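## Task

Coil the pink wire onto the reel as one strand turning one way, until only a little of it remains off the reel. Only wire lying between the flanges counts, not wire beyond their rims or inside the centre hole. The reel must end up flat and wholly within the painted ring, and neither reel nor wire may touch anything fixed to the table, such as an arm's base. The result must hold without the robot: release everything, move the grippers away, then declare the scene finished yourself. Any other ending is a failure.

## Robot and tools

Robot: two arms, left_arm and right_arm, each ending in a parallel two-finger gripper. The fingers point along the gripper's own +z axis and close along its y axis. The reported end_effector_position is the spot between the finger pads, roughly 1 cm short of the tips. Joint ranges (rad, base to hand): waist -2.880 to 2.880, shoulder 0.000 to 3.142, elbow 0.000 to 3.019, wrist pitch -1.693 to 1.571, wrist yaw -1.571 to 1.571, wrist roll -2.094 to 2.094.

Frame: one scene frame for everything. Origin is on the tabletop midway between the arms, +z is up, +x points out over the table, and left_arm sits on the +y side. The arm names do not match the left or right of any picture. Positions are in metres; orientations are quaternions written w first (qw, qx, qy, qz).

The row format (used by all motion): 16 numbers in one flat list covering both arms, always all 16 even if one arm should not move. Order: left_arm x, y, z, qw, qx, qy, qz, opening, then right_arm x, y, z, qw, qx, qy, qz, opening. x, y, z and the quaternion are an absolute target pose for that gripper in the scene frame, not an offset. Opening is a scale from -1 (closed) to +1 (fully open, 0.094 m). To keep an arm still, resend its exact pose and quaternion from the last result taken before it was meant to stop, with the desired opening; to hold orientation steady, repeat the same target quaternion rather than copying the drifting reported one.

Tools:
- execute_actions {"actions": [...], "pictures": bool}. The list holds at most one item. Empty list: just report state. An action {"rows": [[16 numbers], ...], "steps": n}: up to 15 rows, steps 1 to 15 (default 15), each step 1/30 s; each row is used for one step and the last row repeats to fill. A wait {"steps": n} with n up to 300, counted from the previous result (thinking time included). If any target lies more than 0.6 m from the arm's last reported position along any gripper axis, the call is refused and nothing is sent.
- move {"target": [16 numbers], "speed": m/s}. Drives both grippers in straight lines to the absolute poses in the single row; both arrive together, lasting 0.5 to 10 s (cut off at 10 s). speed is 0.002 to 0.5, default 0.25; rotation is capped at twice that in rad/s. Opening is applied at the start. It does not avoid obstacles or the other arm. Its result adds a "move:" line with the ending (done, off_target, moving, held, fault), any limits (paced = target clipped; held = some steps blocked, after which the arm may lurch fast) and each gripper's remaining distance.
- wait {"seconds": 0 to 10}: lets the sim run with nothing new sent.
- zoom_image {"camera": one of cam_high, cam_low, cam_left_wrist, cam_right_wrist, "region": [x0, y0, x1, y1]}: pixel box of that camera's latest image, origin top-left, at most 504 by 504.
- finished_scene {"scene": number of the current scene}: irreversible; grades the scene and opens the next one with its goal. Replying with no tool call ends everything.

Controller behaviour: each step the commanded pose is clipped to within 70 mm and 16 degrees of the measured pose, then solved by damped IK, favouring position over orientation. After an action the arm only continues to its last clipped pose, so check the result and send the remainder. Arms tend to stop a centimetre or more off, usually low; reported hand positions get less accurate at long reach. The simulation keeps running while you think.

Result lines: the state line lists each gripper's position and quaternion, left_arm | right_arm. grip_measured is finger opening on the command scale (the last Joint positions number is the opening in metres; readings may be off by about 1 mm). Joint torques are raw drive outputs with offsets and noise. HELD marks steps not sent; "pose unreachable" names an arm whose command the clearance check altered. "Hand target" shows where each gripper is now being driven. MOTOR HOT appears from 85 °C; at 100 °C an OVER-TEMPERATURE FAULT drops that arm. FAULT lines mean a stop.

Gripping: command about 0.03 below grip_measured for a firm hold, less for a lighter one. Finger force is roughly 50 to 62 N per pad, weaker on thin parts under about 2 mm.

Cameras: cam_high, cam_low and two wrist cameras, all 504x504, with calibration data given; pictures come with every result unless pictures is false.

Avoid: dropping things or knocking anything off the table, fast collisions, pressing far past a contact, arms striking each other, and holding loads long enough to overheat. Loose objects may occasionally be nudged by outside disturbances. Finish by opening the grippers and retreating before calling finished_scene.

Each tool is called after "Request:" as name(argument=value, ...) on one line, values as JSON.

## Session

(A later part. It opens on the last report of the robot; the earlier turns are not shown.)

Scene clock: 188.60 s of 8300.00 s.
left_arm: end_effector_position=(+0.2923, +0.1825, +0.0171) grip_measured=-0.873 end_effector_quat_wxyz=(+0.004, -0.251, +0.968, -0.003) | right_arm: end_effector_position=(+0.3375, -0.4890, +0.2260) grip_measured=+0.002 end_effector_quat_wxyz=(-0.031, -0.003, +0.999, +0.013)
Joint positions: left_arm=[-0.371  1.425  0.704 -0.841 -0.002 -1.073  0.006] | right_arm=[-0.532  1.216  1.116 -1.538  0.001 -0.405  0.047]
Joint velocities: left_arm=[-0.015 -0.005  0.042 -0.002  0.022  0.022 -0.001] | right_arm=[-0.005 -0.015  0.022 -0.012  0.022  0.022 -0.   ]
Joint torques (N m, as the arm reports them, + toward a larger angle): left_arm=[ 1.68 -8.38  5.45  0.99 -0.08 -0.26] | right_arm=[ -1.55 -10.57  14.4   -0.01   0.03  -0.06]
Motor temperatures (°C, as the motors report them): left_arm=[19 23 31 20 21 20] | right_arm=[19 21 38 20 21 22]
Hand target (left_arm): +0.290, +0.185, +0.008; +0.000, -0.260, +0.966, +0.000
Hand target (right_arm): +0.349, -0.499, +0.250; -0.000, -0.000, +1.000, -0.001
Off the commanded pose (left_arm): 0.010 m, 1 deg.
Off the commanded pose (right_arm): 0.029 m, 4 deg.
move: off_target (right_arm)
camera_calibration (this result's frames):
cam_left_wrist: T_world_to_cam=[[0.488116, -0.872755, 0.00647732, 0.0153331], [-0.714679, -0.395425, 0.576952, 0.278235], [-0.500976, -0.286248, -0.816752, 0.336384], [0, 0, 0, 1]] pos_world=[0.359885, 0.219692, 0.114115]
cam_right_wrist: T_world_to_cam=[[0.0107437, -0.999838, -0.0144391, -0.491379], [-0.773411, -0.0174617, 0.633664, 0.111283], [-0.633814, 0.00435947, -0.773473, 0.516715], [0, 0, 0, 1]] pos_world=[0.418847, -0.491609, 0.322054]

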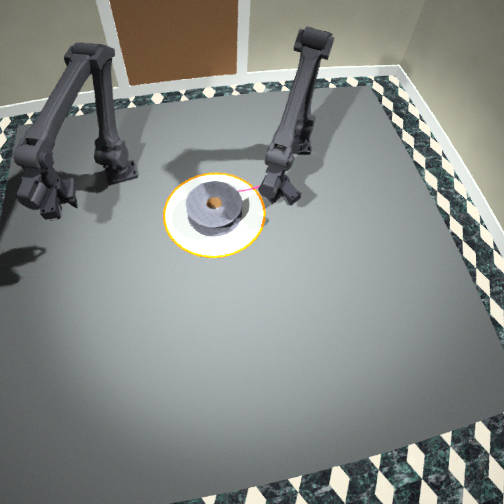

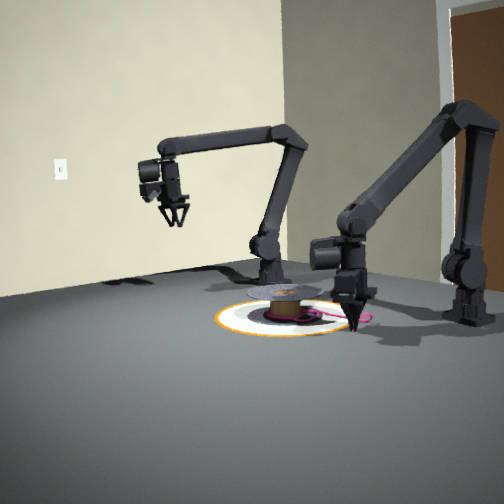

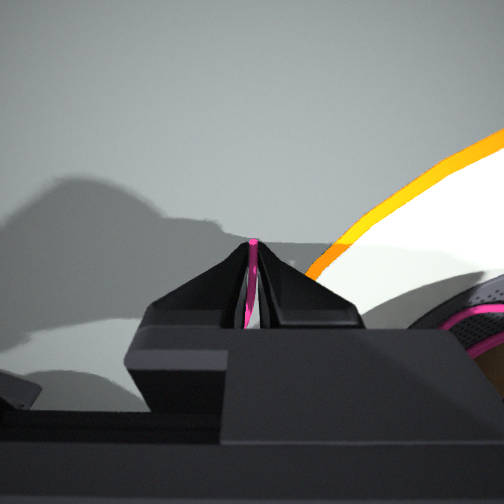

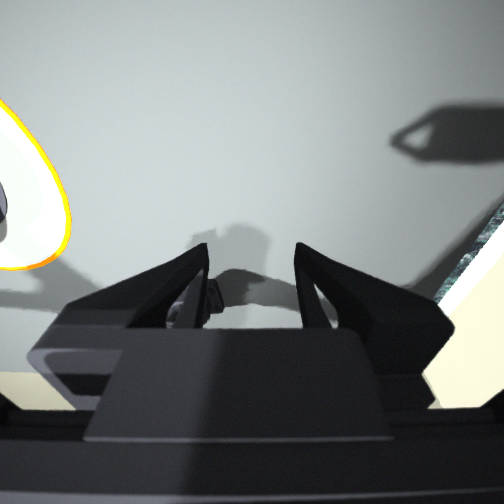

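Request:
move(target=[0.29,0.185,0.008,0,-0.26,0.966,0,-1,0.35,-0.5,0.25,0,0,1,0,0])

Request:
move(target=[0.43,0.11,0.055,0,0,1,0,-1,0.35,-0.5,0.25,0,0,1,0,0], speed=0.12)

Request:
zoom_image(camera="cam_high", region=[150,130,350,270])

Request:
zoom_image(camera="cam_low", region=[180,230,420,350])

Scene clock: 193.20 s of 8300.00 s.
left_arm: end_effector_position=(+0.2928, +0.1822, +0.0170) grip_measured=-0.951 end_effector_quat_wxyz=(+0.005, -0.251, +0.968, -0.003) | right_arm: end_effector_position=(+0.3375, -0.4890, +0.2260) grip_measured=+0.002 end_effector_quat_wxyz=(-0.031, -0.003, +0.999, +0.013)
Joint positions: left_arm=[-0.371  1.425  0.704 -0.838 -0.002 -1.073  0.002] | right_arm=[-0.532  1.216  1.116 -1.538  0.001 -0.405  0.047]
Joint velocities: left_arm=[-0.005 -0.015  0.002 -0.002  0.007 -0.051  0.   ] | right_arm=[-0.005 -0.015 -0.002 -0.002  0.007  0.007 -0.001]
Joint torques (N m, as the arm reports them, + toward a larger angle): left_arm=[ 1.72 -8.43  5.46  0.88 -0.07 -0.28] | right_arm=[ -1.55 -10.58  14.41   0.     0.04  -0.06]
Motor temperatures (°C, as the motors report them): left_arm=[19 23 30 20 21 20] | right_arm=[19 21 39 20 21 22]
Hand target (left_arm): +0.290, +0.185, +0.008; +0.000, -0.260, +0.966, +0.000
Hand target (right_arm): +0.349, -0.499, +0.250; -0.000, -0.000, +1.000, -0.001
Off the commanded pose (left_arm): 0.010 m, 1 deg.
Off the commanded pose (right_arm): 0.029 m, 4 deg.
After step 90, 0.90 s passed at rest.
move: off_target (right_arm)
camera_calibration (this result's frames):
cam_left_wrist: T_world_to_cam=[[0.488101, -0.872746, 0.00849171, 0.0147625], [-0.715793, -0.394717, 0.576055, 0.27875], [-0.499398, -0.287251, -0.817367, 0.336191], [0, 0, 0, 1]] pos_world=[0.360215, 0.219483, 0.114091]
cam_right_wrist: T_world_to_cam=[[0.0107437, -0.999838, -0.0144391, -0.491379], [-0.773411, -0.0174617, 0.633664, 0.111283], [-0.633814, 0.00435947, -0.773473, 0.516715], [0, 0, 0, 1]] pos_world=[0.418847, -0.491609, 0.322054]

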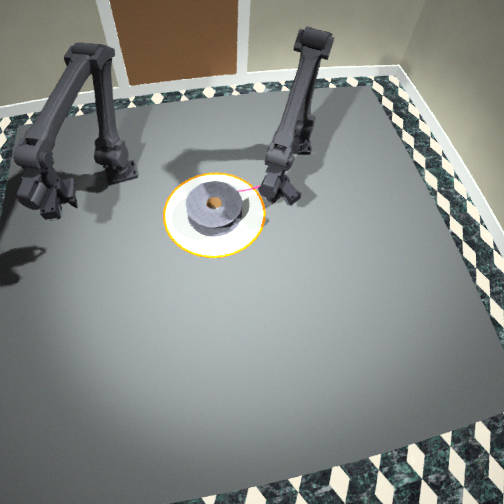

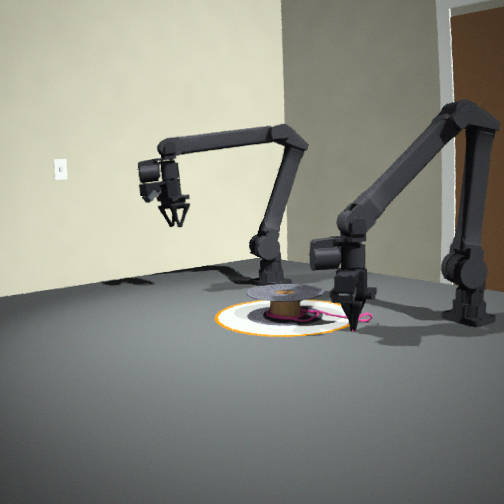

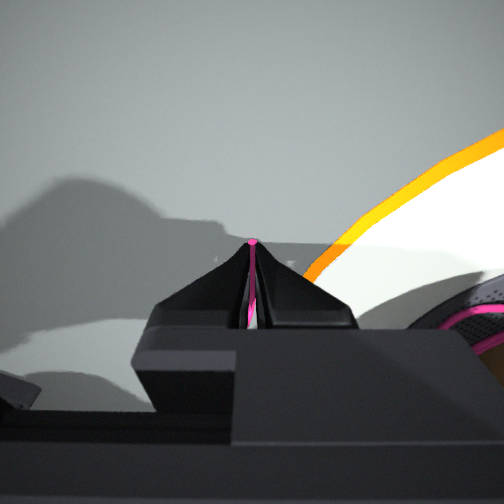

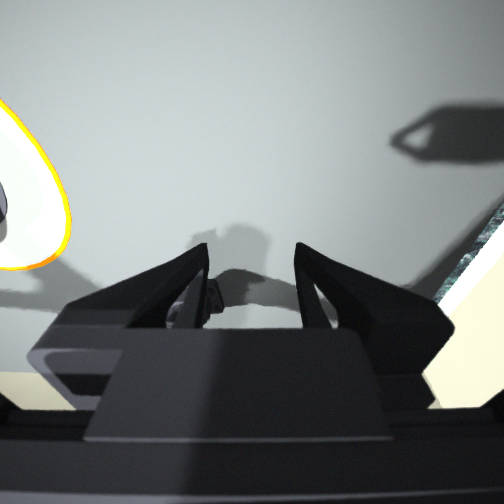

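Scene clock: 195.73 s of 8300.00 s.
left_arm: end_effector_position=(+0.4124, +0.1133, +0.0506) grip_measured=-0.952 end_effector_quat_wxyz=(-0.004, -0.003, +1.000, +0.003) | right_arm: end_effector_position=(+0.3375, -0.4890, +0.2260) grip_measured=+0.002 end_effector_quat_wxyz=(-0.031, -0.003, +0.999, +0.013)
Joint positions: left_arm=[-0.358  1.702  1.15  -1.028 -0.002 -0.559  0.002] | right_arm=[-0.532  1.216  1.116 -1.538  0.001 -0.405  0.047]
Joint velocities: left_arm=[-0.005  0.005  0.007  0.002 -0.066 -0.051  0.001] | right_arm=[-0.005 -0.015 -0.007 -0.002 -0.037 -0.051  0.   ]
Joint torques (N m, as the arm reports them, + toward a larger angle): left_arm=[  2.46 -14.78  11.47  -0.75  -0.07   0.06] | right_arm=[ -1.57 -10.58  14.41   0.01   0.04  -0.06]
Motor temperatures (°C, as the motors report them): left_arm=[19 23 31 20 21 20] | right_arm=[19 21 38 20 21 22]
Hand target (left_arm): +0.428, +0.110, +0.057; +0.001, -0.000, +1.000, +0.000
Hand target (right_arm): +0.349, -0.499, +0.250; -0.000, -0.000, +1.000, -0.001
Off the commanded pose (left_arm): 0.018 m, 1 deg.
Off the commanded pose (right_arm): 0.029 m, 4 deg.
move: off_target (left_arm, right_arm)
camera_calibration (this result's frames):
cam_left_wrist: T_world_to_cam=[[0.00865364, -0.999936, -0.00728862, 0.108911], [-0.809034, -0.011285, 0.587654, 0.312204], [-0.587698, 0.000811394, -0.80908, 0.406995], [0, 0, 0, 1]] pos_world=[0.490831, 0.112097, 0.146618]
cam_right_wrist: T_world_to_cam=[[0.0107437, -0.999838, -0.0144391, -0.491379], [-0.773411, -0.0174617, 0.633664, 0.111283], [-0.633814, 0.00435947, -0.773473, 0.516715], [0, 0, 0, 1]] pos_world=[0.418847, -0.491609, 0.322054]

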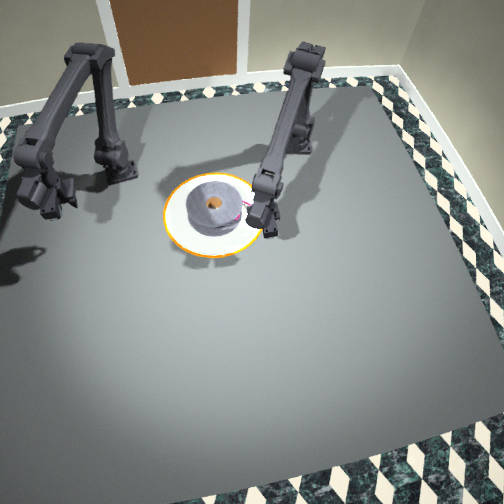

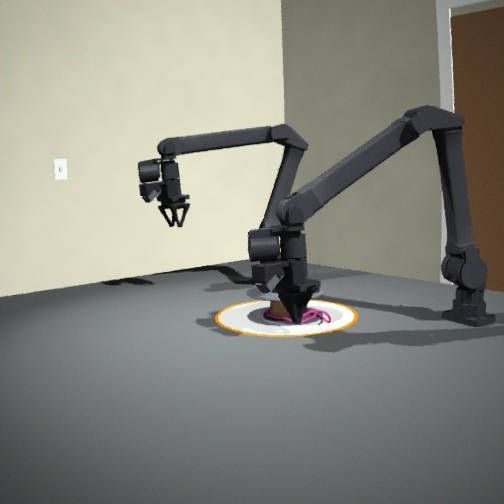

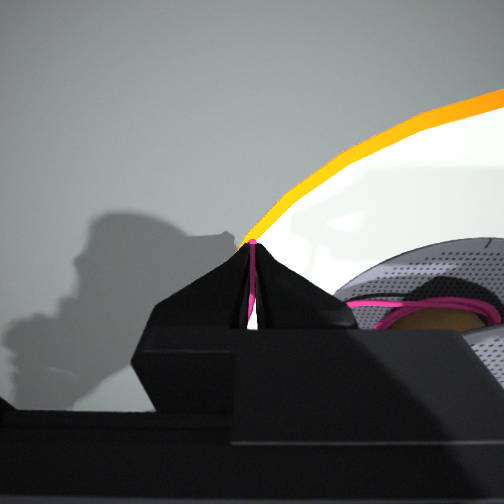

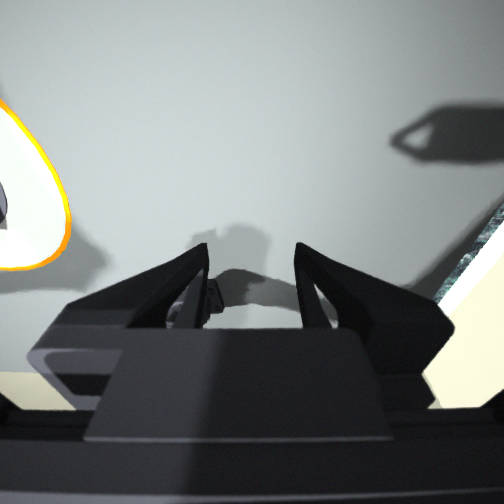

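Region (150, 130, 350, 270) of cam_high's 504x504 image, scaled by 2.520, with more detail than that image has; it fills the top 353 rows of this view, and the rest is white.

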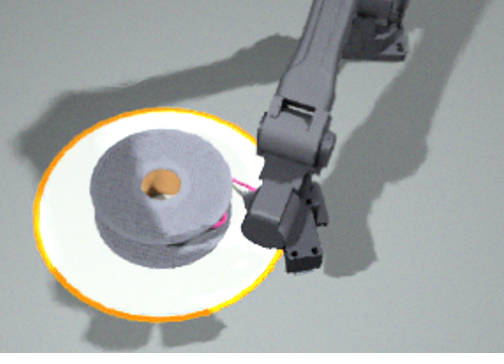

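Region (180, 230, 420, 350) of cam_low's 504x504 image, scaled by 2.100, with more detail than that image has.

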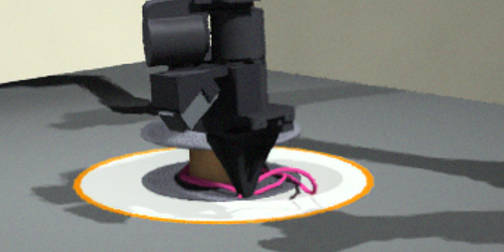

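Request:
move(target=[0.49,0.08,0.078,0,0.087,0.996,0,-1,0.35,-0.5,0.25,0,0,1,0,0], speed=0.08)

Request:
zoom_image(camera="cam_low", region=[180,230,420,350])

Request:
zoom_image(camera="cam_high", region=[150,150,350,290])

Scene clock: 199.53 s of 8300.00 s.
left_arm: end_effector_position=(+0.4725, +0.0830, +0.0730) grip_measured=-0.952 end_effector_quat_wxyz=(-0.005, +0.084, +0.996, +0.003) | right_arm: end_effector_position=(+0.3375, -0.4890, +0.2260) grip_measured=+0.002 end_effector_quat_wxyz=(-0.031, -0.003, +0.999, +0.013)
Joint positions: left_arm=[-0.347  1.83   1.397 -1.149 -0.002 -0.374  0.002] | right_arm=[-0.532  1.216  1.116 -1.538  0.001 -0.405  0.047]
Joint velocities: left_arm=[-0.015 -0.015 -0.002 -0.012 -0.051  0.081  0.   ] | right_arm=[-0.005  0.005 -0.002  0.002 -0.007 -0.022 -0.002]
Joint torques (N m, as the arm reports them, + toward a larger angle): left_arm=[  2.42 -17.62  12.34  -0.82  -0.04   0.07] | right_arm=[ -1.57 -10.58  14.4   -0.01   0.03  -0.06]
Motor temperatures (°C, as the motors report them): left_arm=[19 23 32 20 21 20] | right_arm=[19 21 38 20 21 22]
Hand target (left_arm): +0.489, +0.081, +0.079; +0.001, +0.087, +0.996, +0.000
Hand target (right_arm): +0.349, -0.499, +0.250; -0.000, -0.000, +1.000, -0.001
Off the commanded pose (left_arm): 0.018 m, 1 deg.
Off the commanded pose (right_arm): 0.029 m, 4 deg.
move: off_target (left_arm, right_arm)
camera_calibration (this result's frames):
cam_left_wrist: T_world_to_cam=[[-0.164551, -0.986348, -0.00639937, 0.158984], [-0.797212, 0.129171, 0.589718, 0.329908], [-0.580841, 0.10214, -0.807584, 0.448659], [0, 0, 0, 1]] pos_world=[0.549767, 0.0683723, 0.168794]
cam_right_wrist: T_world_to_cam=[[0.0107437, -0.999838, -0.0144391, -0.491379], [-0.773411, -0.0174617, 0.633664, 0.111283], [-0.633814, 0.00435947, -0.773473, 0.516715], [0, 0, 0, 1]] pos_world=[0.418847, -0.491609, 0.322054]

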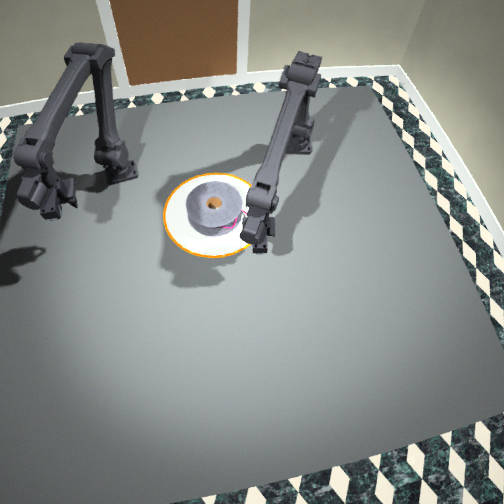

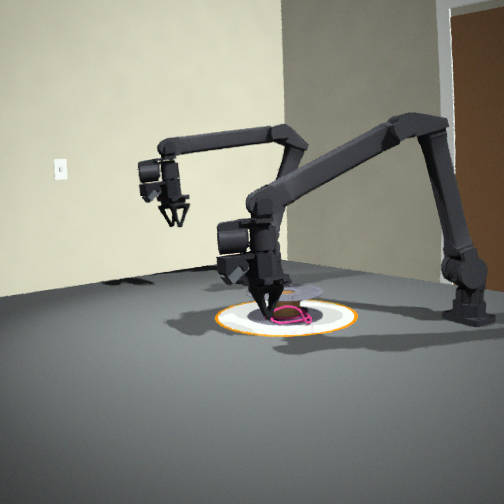

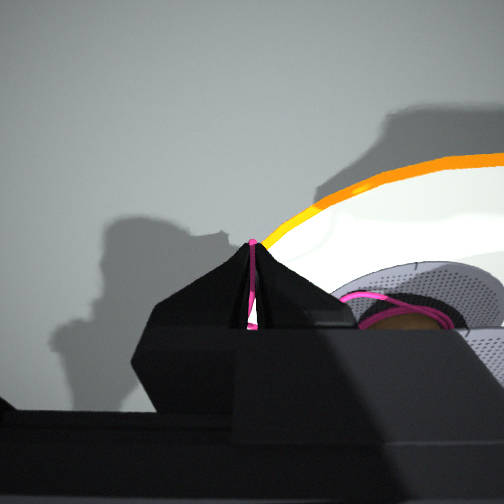

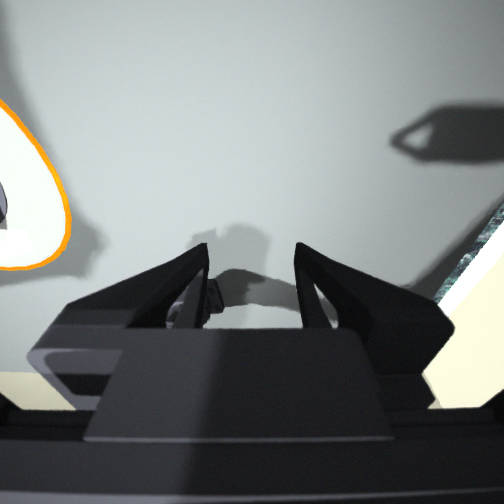

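Region (180, 230, 420, 350) of cam_low's 504x504 image, scaled by 2.100, with more detail than that image has.

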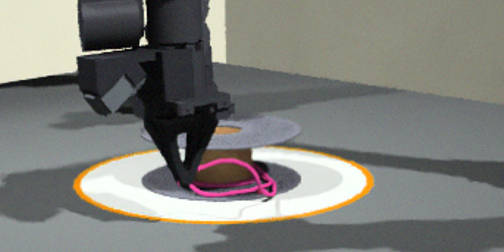

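Region (150, 150, 350, 290) of cam_high's 504x504 image, scaled by 2.520, with more detail than that image has; it fills the top 353 rows of this view, and the rest is white.

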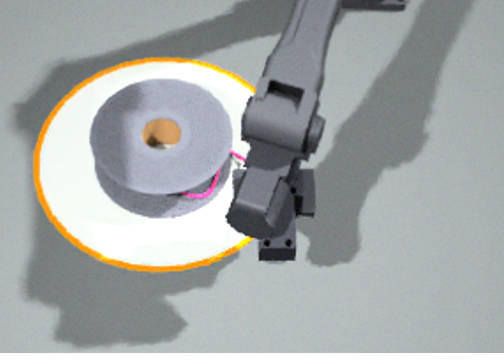

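Request:
move(target=[0.51,-0.04,0.07,0,0.383,0.924,0,-1,0.35,-0.5,0.25,0,0,1,0,0], speed=0.1)

Request:
zoom_image(camera="cam_low", region=[180,230,420,350])

Request:
zoom_image(camera="cam_high", region=[130,150,330,290])

Scene clock: 205.53 s of 8300.00 s.
left_arm: end_effector_position=(+0.5007, -0.0251, +0.0661) grip_measured=-0.952 end_effector_quat_wxyz=(-0.007, +0.370, +0.929, +0.003) | right_arm: end_effector_position=(+0.3375, -0.4890, +0.2260) grip_measured=+0.002 end_effector_quat_wxyz=(-0.031, -0.003, +0.999, +0.013)
Joint positions: left_arm=[-0.475  2.047  1.716 -1.254 -0.001  0.089  0.002] | right_arm=[-0.532  1.216  1.116 -1.538  0.001 -0.405  0.047]
Joint velocities: left_arm=[-0.015  0.005 -0.007 -0.022 -0.007  0.095 -0.   ] | right_arm=[ 0.005  0.005 -0.007 -0.012 -0.051 -0.007 -0.   ]
Joint torques (N m, as the arm reports them, + toward a larger angle): left_arm=[  0.61 -21.55  13.14  -0.84   0.09   0.06] | right_arm=[ -1.53 -10.59  14.4    0.     0.04  -0.06]
Motor temperatures (°C, as the motors report them): left_arm=[19 24 33 20 21 20] | right_arm=[19 21 38 20 21 22]
Hand target (left_arm): +0.508, -0.040, +0.071; -0.000, +0.383, +0.924, -0.001
Hand target (right_arm): +0.349, -0.499, +0.250; -0.000, -0.000, +1.000, -0.001
Off the commanded pose (left_arm): 0.018 m, 2 deg.
Off the commanded pose (right_arm): 0.029 m, 4 deg.
move: off_target (left_arm, right_arm)
camera_calibration (this result's frames):
cam_left_wrist: T_world_to_cam=[[-0.685315, -0.728246, -0.00041561, 0.323749], [-0.586486, 0.551574, 0.593127, 0.275364], [-0.431713, 0.406723, -0.805109, 0.403336], [0, 0, 0, 1]] pos_world=[0.557493, -0.0801605, 0.161538]
cam_right_wrist: T_world_to_cam=[[0.0107437, -0.999838, -0.0144391, -0.491379], [-0.773411, -0.0174617, 0.633664, 0.111283], [-0.633814, 0.00435947, -0.773473, 0.516715], [0, 0, 0, 1]] pos_world=[0.418847, -0.491609, 0.322054]

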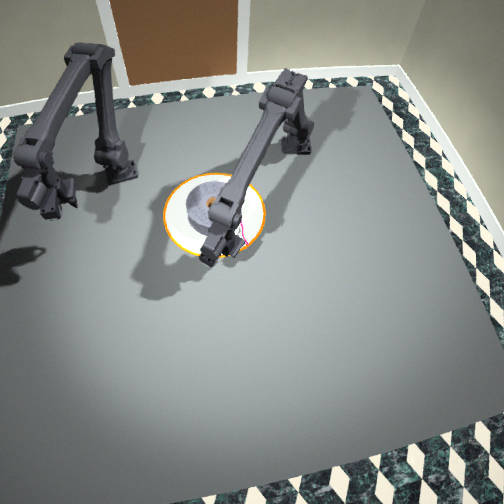

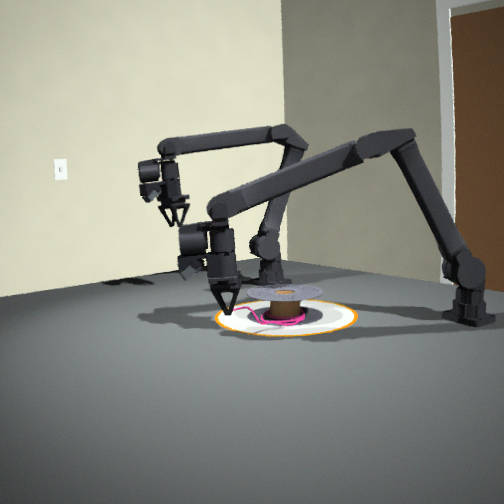

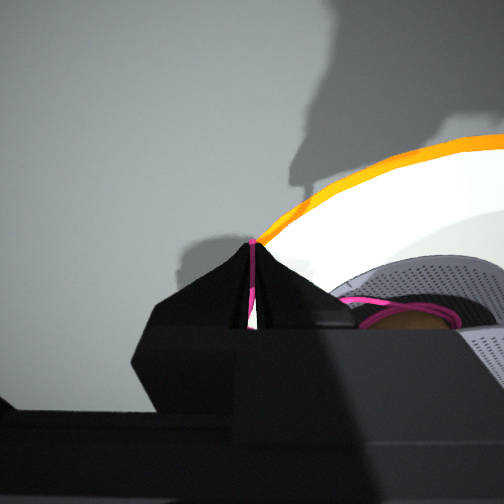

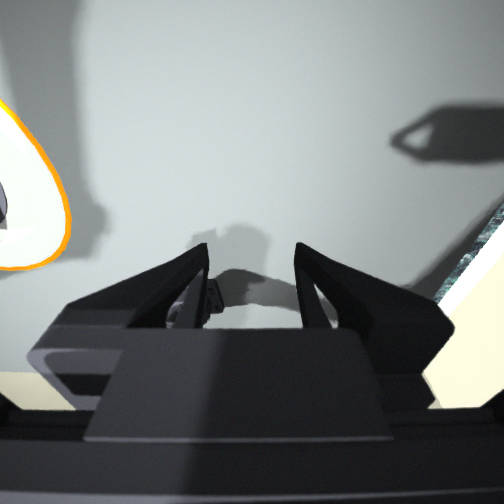

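Region (180, 230, 420, 350) of cam_low's 504x504 image, scaled by 2.100, with more detail than that image has.

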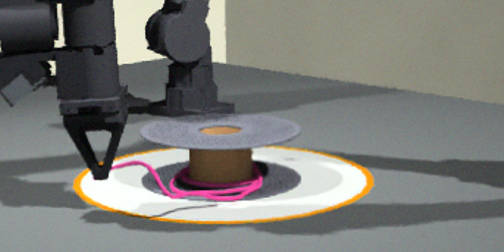

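Region (130, 150, 330, 290) of cam_high's 504x504 image, scaled by 2.520, with more detail than that image has; it fills the top 353 rows of this view, and the rest is white.

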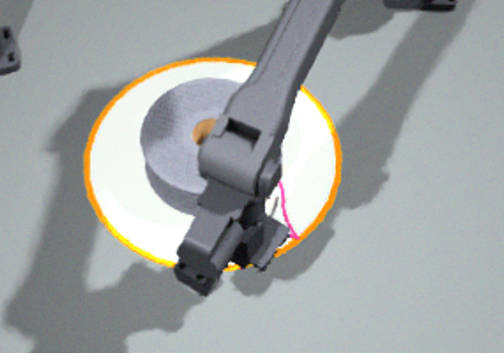

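Request:
move(target=[0.44,-0.165,0.06,0,0.707,0.707,0,-1,0.35,-0.5,0.25,0,0,1,0,0], speed=0.1)

Request:
move(target=[0.33,-0.19,0.055,0,0.924,0.383,0,-1,0.35,-0.5,0.25,0,0,1,0,0], speed=0.1)

Request:
zoom_image(camera="cam_low", region=[180,230,420,350])

Request:
zoom_image(camera="cam_high", region=[110,150,310,290])

Scene clock: 213.33 s of 8300.00 s.
left_arm: end_effector_position=(+0.4343, -0.1495, +0.0571) grip_measured=-0.952 end_effector_quat_wxyz=(-0.007, +0.697, +0.717, +0.001) | right_arm: end_effector_position=(+0.3375, -0.4890, +0.2260) grip_measured=+0.002 end_effector_quat_wxyz=(-0.031, -0.003, +0.999, +0.013)
Joint positions: left_arm=[-0.688  2.162  1.887 -1.309 -0.     0.66   0.002] | right_arm=[-0.532  1.216  1.116 -1.538  0.001 -0.405  0.047]
Joint velocities: left_arm=[ 0.005 -0.005 -0.017 -0.022  0.11  -0.081  0.   ] | right_arm=[-0.024  0.015 -0.017 -0.007  0.007  0.051  0.001]
Joint torques (N m, as the arm reports them, + toward a larger angle): left_arm=[  0.75 -23.17  13.41  -0.84   0.14   0.06] | right_arm=[ -1.54 -10.58  14.4    0.     0.03  -0.06]
Motor temperatures (°C, as the motors report them): left_arm=[19 25 34 20 21 20] | right_arm=[19 21 38 20 21 22]
Hand target (left_arm): +0.438, -0.164, +0.061; -0.000, +0.707, +0.707, -0.002
Hand target (right_arm): +0.349, -0.499, +0.250; -0.000, -0.000, +1.000, -0.001
Off the commanded pose (left_arm): 0.017 m, 2 deg.
Off the commanded pose (right_arm): 0.029 m, 4 deg.
After step 90, 0.40 s passed at rest.
move: off_target (left_arm, right_arm)
camera_calibration (this result's frames):
cam_left_wrist: T_world_to_cam=[[-0.999509, -0.0303496, 0.00783398, 0.427954], [-0.0198701, 0.806805, 0.590483, 0.102547], [-0.0242414, 0.590037, -0.807012, 0.268525], [0, 0, 0, 1]] pos_world=[0.436291, -0.228187, 0.152798]
cam_right_wrist: T_world_to_cam=[[0.0107437, -0.999838, -0.0144391, -0.491379], [-0.773411, -0.0174617, 0.633664, 0.111283], [-0.633814, 0.00435947, -0.773473, 0.516715], [0, 0, 0, 1]] pos_world=[0.418847, -0.491609, 0.322054]

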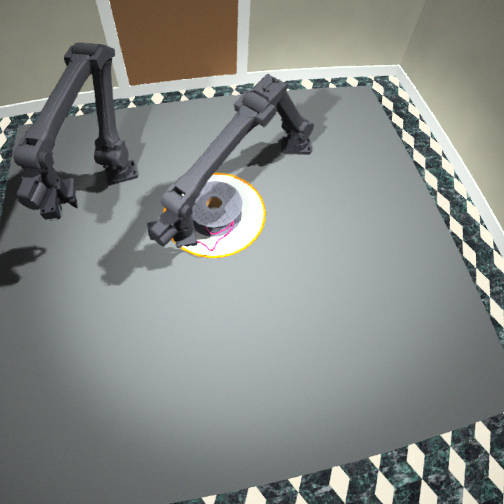

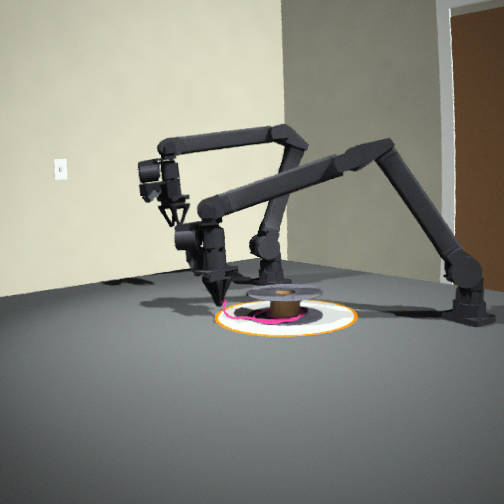

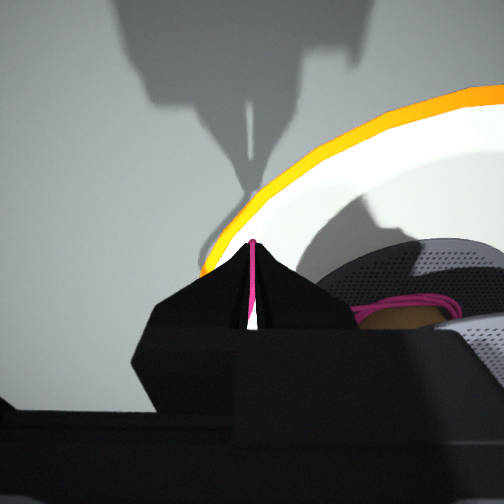

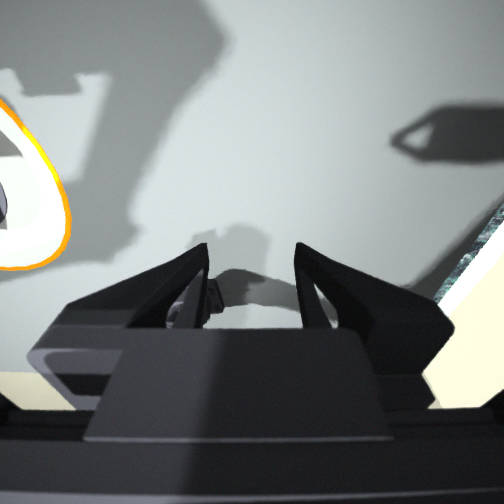

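Scene clock: 217.77 s of 8300.00 s.
left_arm: end_effector_position=(+0.3349, -0.1856, +0.0486) grip_measured=-0.952 end_effector_quat_wxyz=(-0.012, +0.918, +0.396, -0.001) | right_arm: end_effector_position=(+0.3375, -0.4890, +0.2260) grip_measured=+0.002 end_effector_quat_wxyz=(-0.031, -0.003, +0.999, +0.013)
Joint positions: left_arm=[-0.848  2.103  1.761 -1.253 -0.     1.284  0.002] | right_arm=[-0.532  1.216  1.116 -1.538  0.001 -0.405  0.047]
Joint velocities: left_arm=[ 0.005 -0.015 -0.002 -0.012 -0.081  0.066 -0.001] | right_arm=[-0.015 -0.015  0.017 -0.007 -0.007 -0.022  0.   ]
Joint torques (N m, as the arm reports them, + toward a larger angle): left_arm=[  0.73 -25.98   7.24   0.7    0.14   0.07] | right_arm=[ -1.56 -10.58  14.4    0.     0.04  -0.06]
Motor temperatures (°C, as the motors report them): left_arm=[19 25 33 20 21 20] | right_arm=[19 21 38 20 21 22]
Hand target (left_arm): +0.329, -0.190, +0.055; -0.001, +0.924, +0.383, -0.002
Hand target (right_arm): +0.349, -0.499, +0.250; -0.000, -0.000, +1.000, -0.001
Off the commanded pose (left_arm): 0.009 m, 2 deg.
Off the commanded pose (right_arm): 0.029 m, 4 deg.
move: off_target (right_arm)
camera_calibration (this result's frames):
cam_left_wrist: T_world_to_cam=[[-0.729352, 0.683783, 0.0220573, 0.368961], [0.563048, 0.581633, 0.587094, -0.102177], [0.388616, 0.440618, -0.809218, 0.114706], [0, 0, 0, 1]] pos_world=[0.282057, -0.243402, 0.144671]
cam_right_wrist: T_world_to_cam=[[0.0107437, -0.999838, -0.0144391, -0.491379], [-0.773411, -0.0174617, 0.633664, 0.111283], [-0.633814, 0.00435947, -0.773473, 0.516715], [0, 0, 0, 1]] pos_world=[0.418847, -0.491609, 0.322054]

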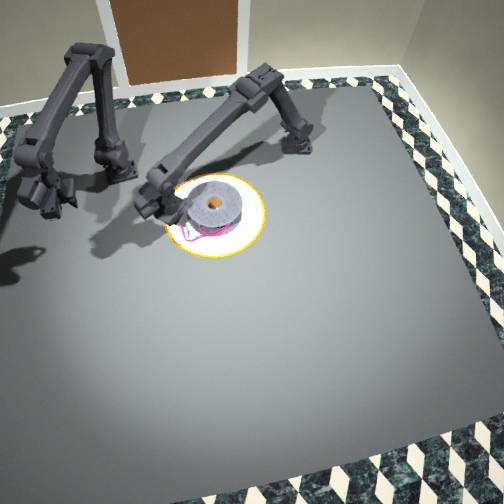

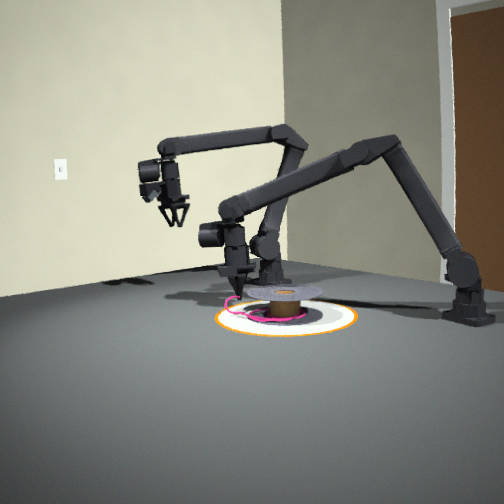

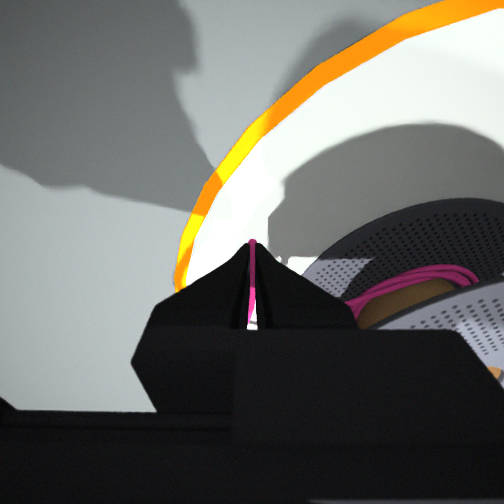

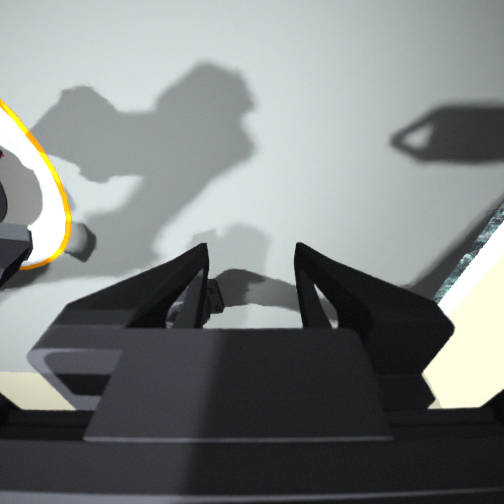

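Region (180, 230, 420, 350) of cam_low's 504x504 image, scaled by 2.100, with more detail than that image has.

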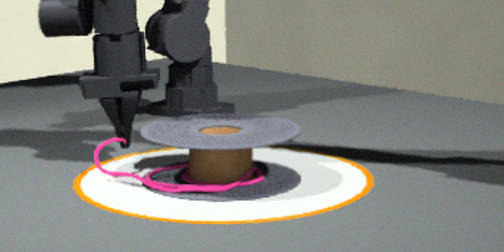

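Region (110, 150, 310, 290) of cam_high's 504x504 image, scaled by 2.520, with more detail than that image has; it fills the top 353 rows of this view, and the rest is white.

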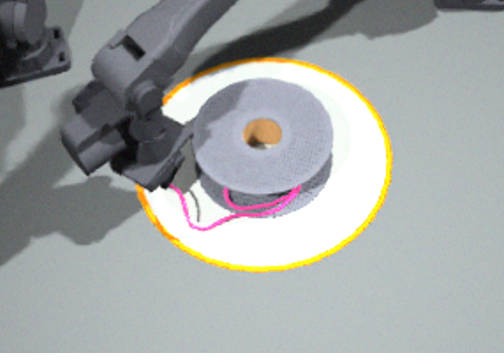

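Request:
move(target=[0.225,-0.165,0.055,0,0.999,0.04,0,-1,0.35,-0.5,0.25,0,0,1,0,0], speed=0.1)

Request:
move(target=[0.175,-0.10,0.05,0,0.996,-0.087,0,-1,0.35,-0.5,0.25,0,0,1,0,0], speed=0.1)

Request:
zoom_image(camera="cam_low", region=[180,230,420,350])

Request:
zoom_image(camera="cam_high", region=[110,150,310,290])

Scene clock: 224.33 s of 8300.00 s.
left_arm: end_effector_position=(+0.2305, -0.1623, +0.0505) grip_measured=-0.952 end_effector_quat_wxyz=(-0.010, +0.998, +0.054, -0.003) | right_arm: end_effector_position=(+0.3375, -0.4890, +0.2260) grip_measured=+0.002 end_effector_quat_wxyz=(-0.031, -0.003, +0.999, +0.013)
Joint positions: left_arm=[-0.989  1.933  1.489 -1.147 -0.     1.849  0.002] | right_arm=[-0.532  1.216  1.116 -1.538  0.001 -0.405  0.047]
Joint velocities: left_arm=[-0.005 -0.005 -0.017  0.012  0.022  0.022 -0.   ] | right_arm=[-0.024 -0.015  0.002 -0.007  0.007  0.007  0.001]
Joint torques (N m, as the arm reports them, + toward a larger angle): left_arm=[  0.5  -22.59   6.88   0.55   0.13   0.08] | right_arm=[ -1.53 -10.58  14.4   -0.01   0.04  -0.06]
Motor temperatures (°C, as the motors report them): left_arm=[19 26 32 20 21 20] | right_arm=[19 21 38 20 21 22]
Hand target (left_arm): +0.225, -0.165, +0.054; +0.000, +0.999, +0.040, -0.002
Hand target (right_arm): +0.349, -0.499, +0.250; -0.000, -0.000, +1.000, -0.001
Off the commanded pose (left_arm): 0.008 m, 2 deg.
Off the commanded pose (right_arm): 0.029 m, 4 deg.
move: off_target (right_arm)
camera_calibration (this result's frames):
cam_left_wrist: T_world_to_cam=[[-0.111526, 0.993576, 0.0192175, 0.184904], [0.812704, 0.0800606, 0.57715, -0.196491], [0.571903, 0.0799854, -0.816412, 0.0461035], [0, 0, 0, 1]] pos_world=[0.153944, -0.171672, 0.147491]
cam_right_wrist: T_world_to_cam=[[0.0107437, -0.999838, -0.0144391, -0.491379], [-0.773411, -0.0174617, 0.633664, 0.111283], [-0.633814, 0.00435947, -0.773473, 0.516715], [0, 0, 0, 1]] pos_world=[0.418847, -0.491609, 0.322054]

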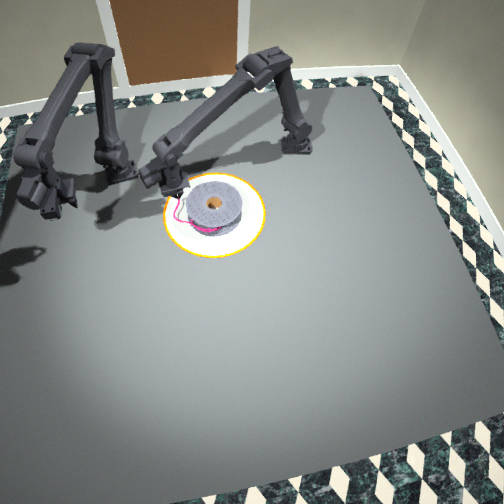

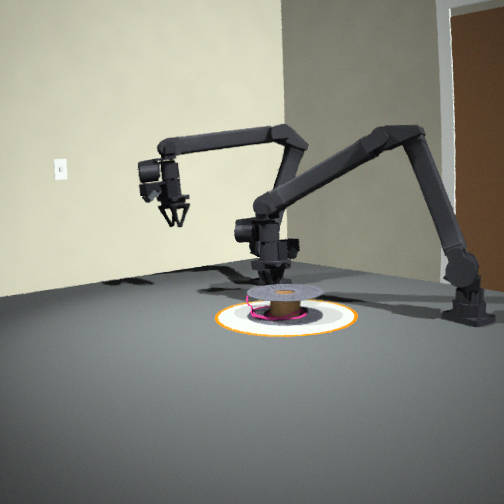

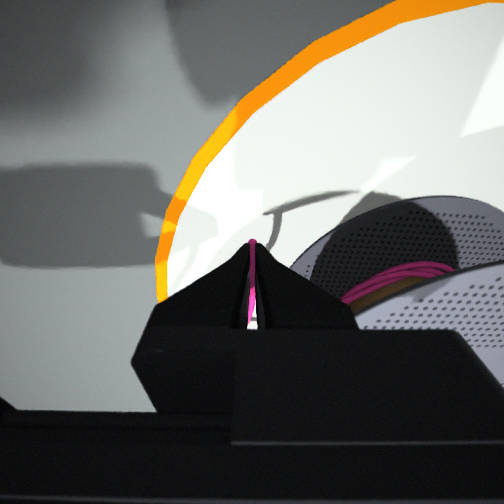

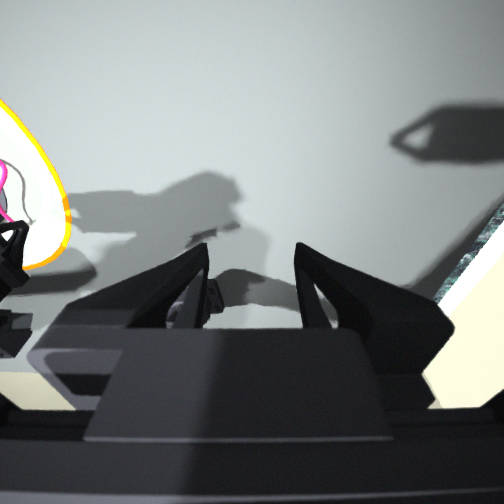

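Scene clock: 226.10 s of 8300.00 s.
left_arm: end_effector_position=(+0.1804, -0.0984, +0.0473) grip_measured=-0.953 end_effector_quat_wxyz=(-0.008, +0.997, -0.073, -0.003) | right_arm: end_effector_position=(+0.3375, -0.4890, +0.2260) grip_measured=+0.002 end_effector_quat_wxyz=(-0.031, -0.003, +0.999, +0.013)
Joint positions: left_arm=[-1.035  1.757  1.216 -1.047 -0.     2.057  0.002] | right_arm=[-0.532  1.216  1.116 -1.538  0.001 -0.405  0.047]
Joint velocities: left_arm=[-0.005  0.005  0.012 -0.012 -0.007  0.007 -0.   ] | right_arm=[-0.005 -0.015 -0.002 -0.002  0.007  0.007  0.001]
Joint torques (N m, as the arm reports them, + toward a larger angle): left_arm=[  0.55 -18.7    6.46   0.61   0.06   0.06] | right_arm=[ -1.54 -10.59  14.4    0.     0.04  -0.06]
Motor temperatures (°C, as the motors report them): left_arm=[19 26 32 20 21 20] | right_arm=[19 21 38 20 21 22]
Hand target (left_arm): +0.175, -0.100, +0.049; -0.000, +0.996, -0.087, -0.001
Hand target (right_arm): +0.349, -0.499, +0.250; -0.000, -0.000, +1.000, -0.001
Off the commanded pose (left_arm): 0.006 m, 2 deg.
Off the commanded pose (right_arm): 0.029 m, 4 deg.
move: off_target (right_arm)
camera_calibration (this result's frames):
cam_left_wrist: T_world_to_cam=[[0.141794, 0.989783, 0.0149447, 0.0699311], [0.808532, -0.124513, 0.575128, -0.178334], [0.571113, -0.0694666, -0.817927, 0.0525211], [0, 0, 0, 1]] pos_world=[0.104277, -0.087773, 0.144478]
cam_right_wrist: T_world_to_cam=[[0.0107437, -0.999838, -0.0144391, -0.491379], [-0.773411, -0.0174617, 0.633664, 0.111283], [-0.633814, 0.00435947, -0.773473, 0.516715], [0, 0, 0, 1]] pos_world=[0.418847, -0.491609, 0.322054]

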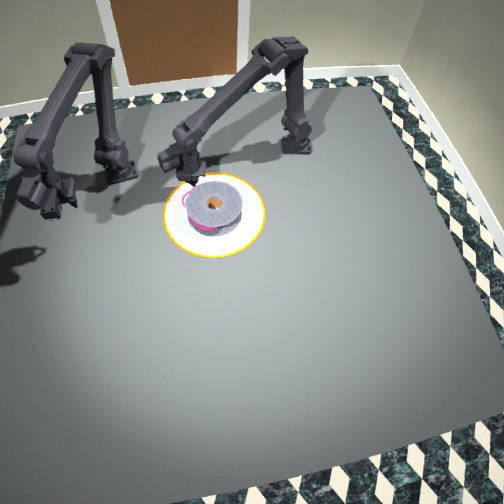

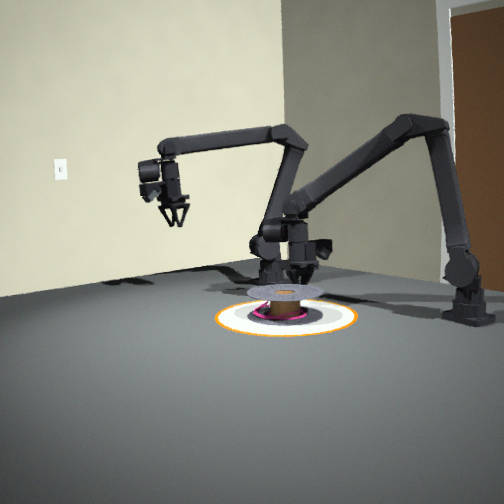

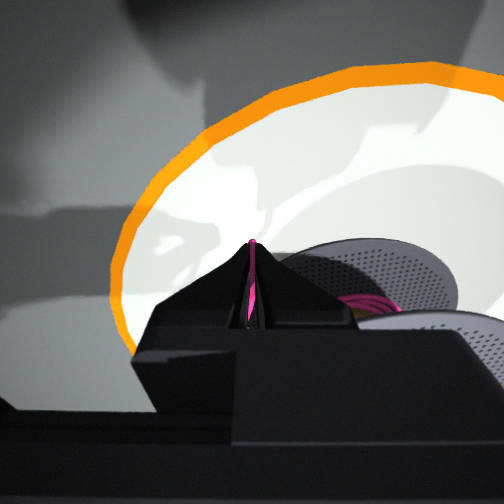

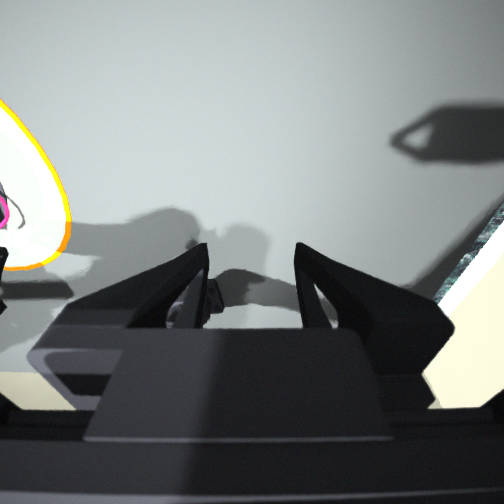

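Region (180, 230, 420, 350) of cam_low's 504x504 image, scaled by 2.100, with more detail than that image has.

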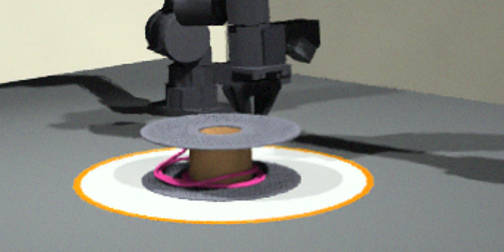

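Region (110, 150, 310, 290) of cam_high's 504x504 image, scaled by 2.520, with more detail than that image has; it fills the top 353 rows of this view, and the rest is white.

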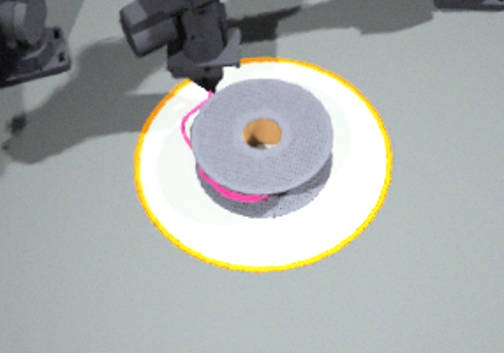

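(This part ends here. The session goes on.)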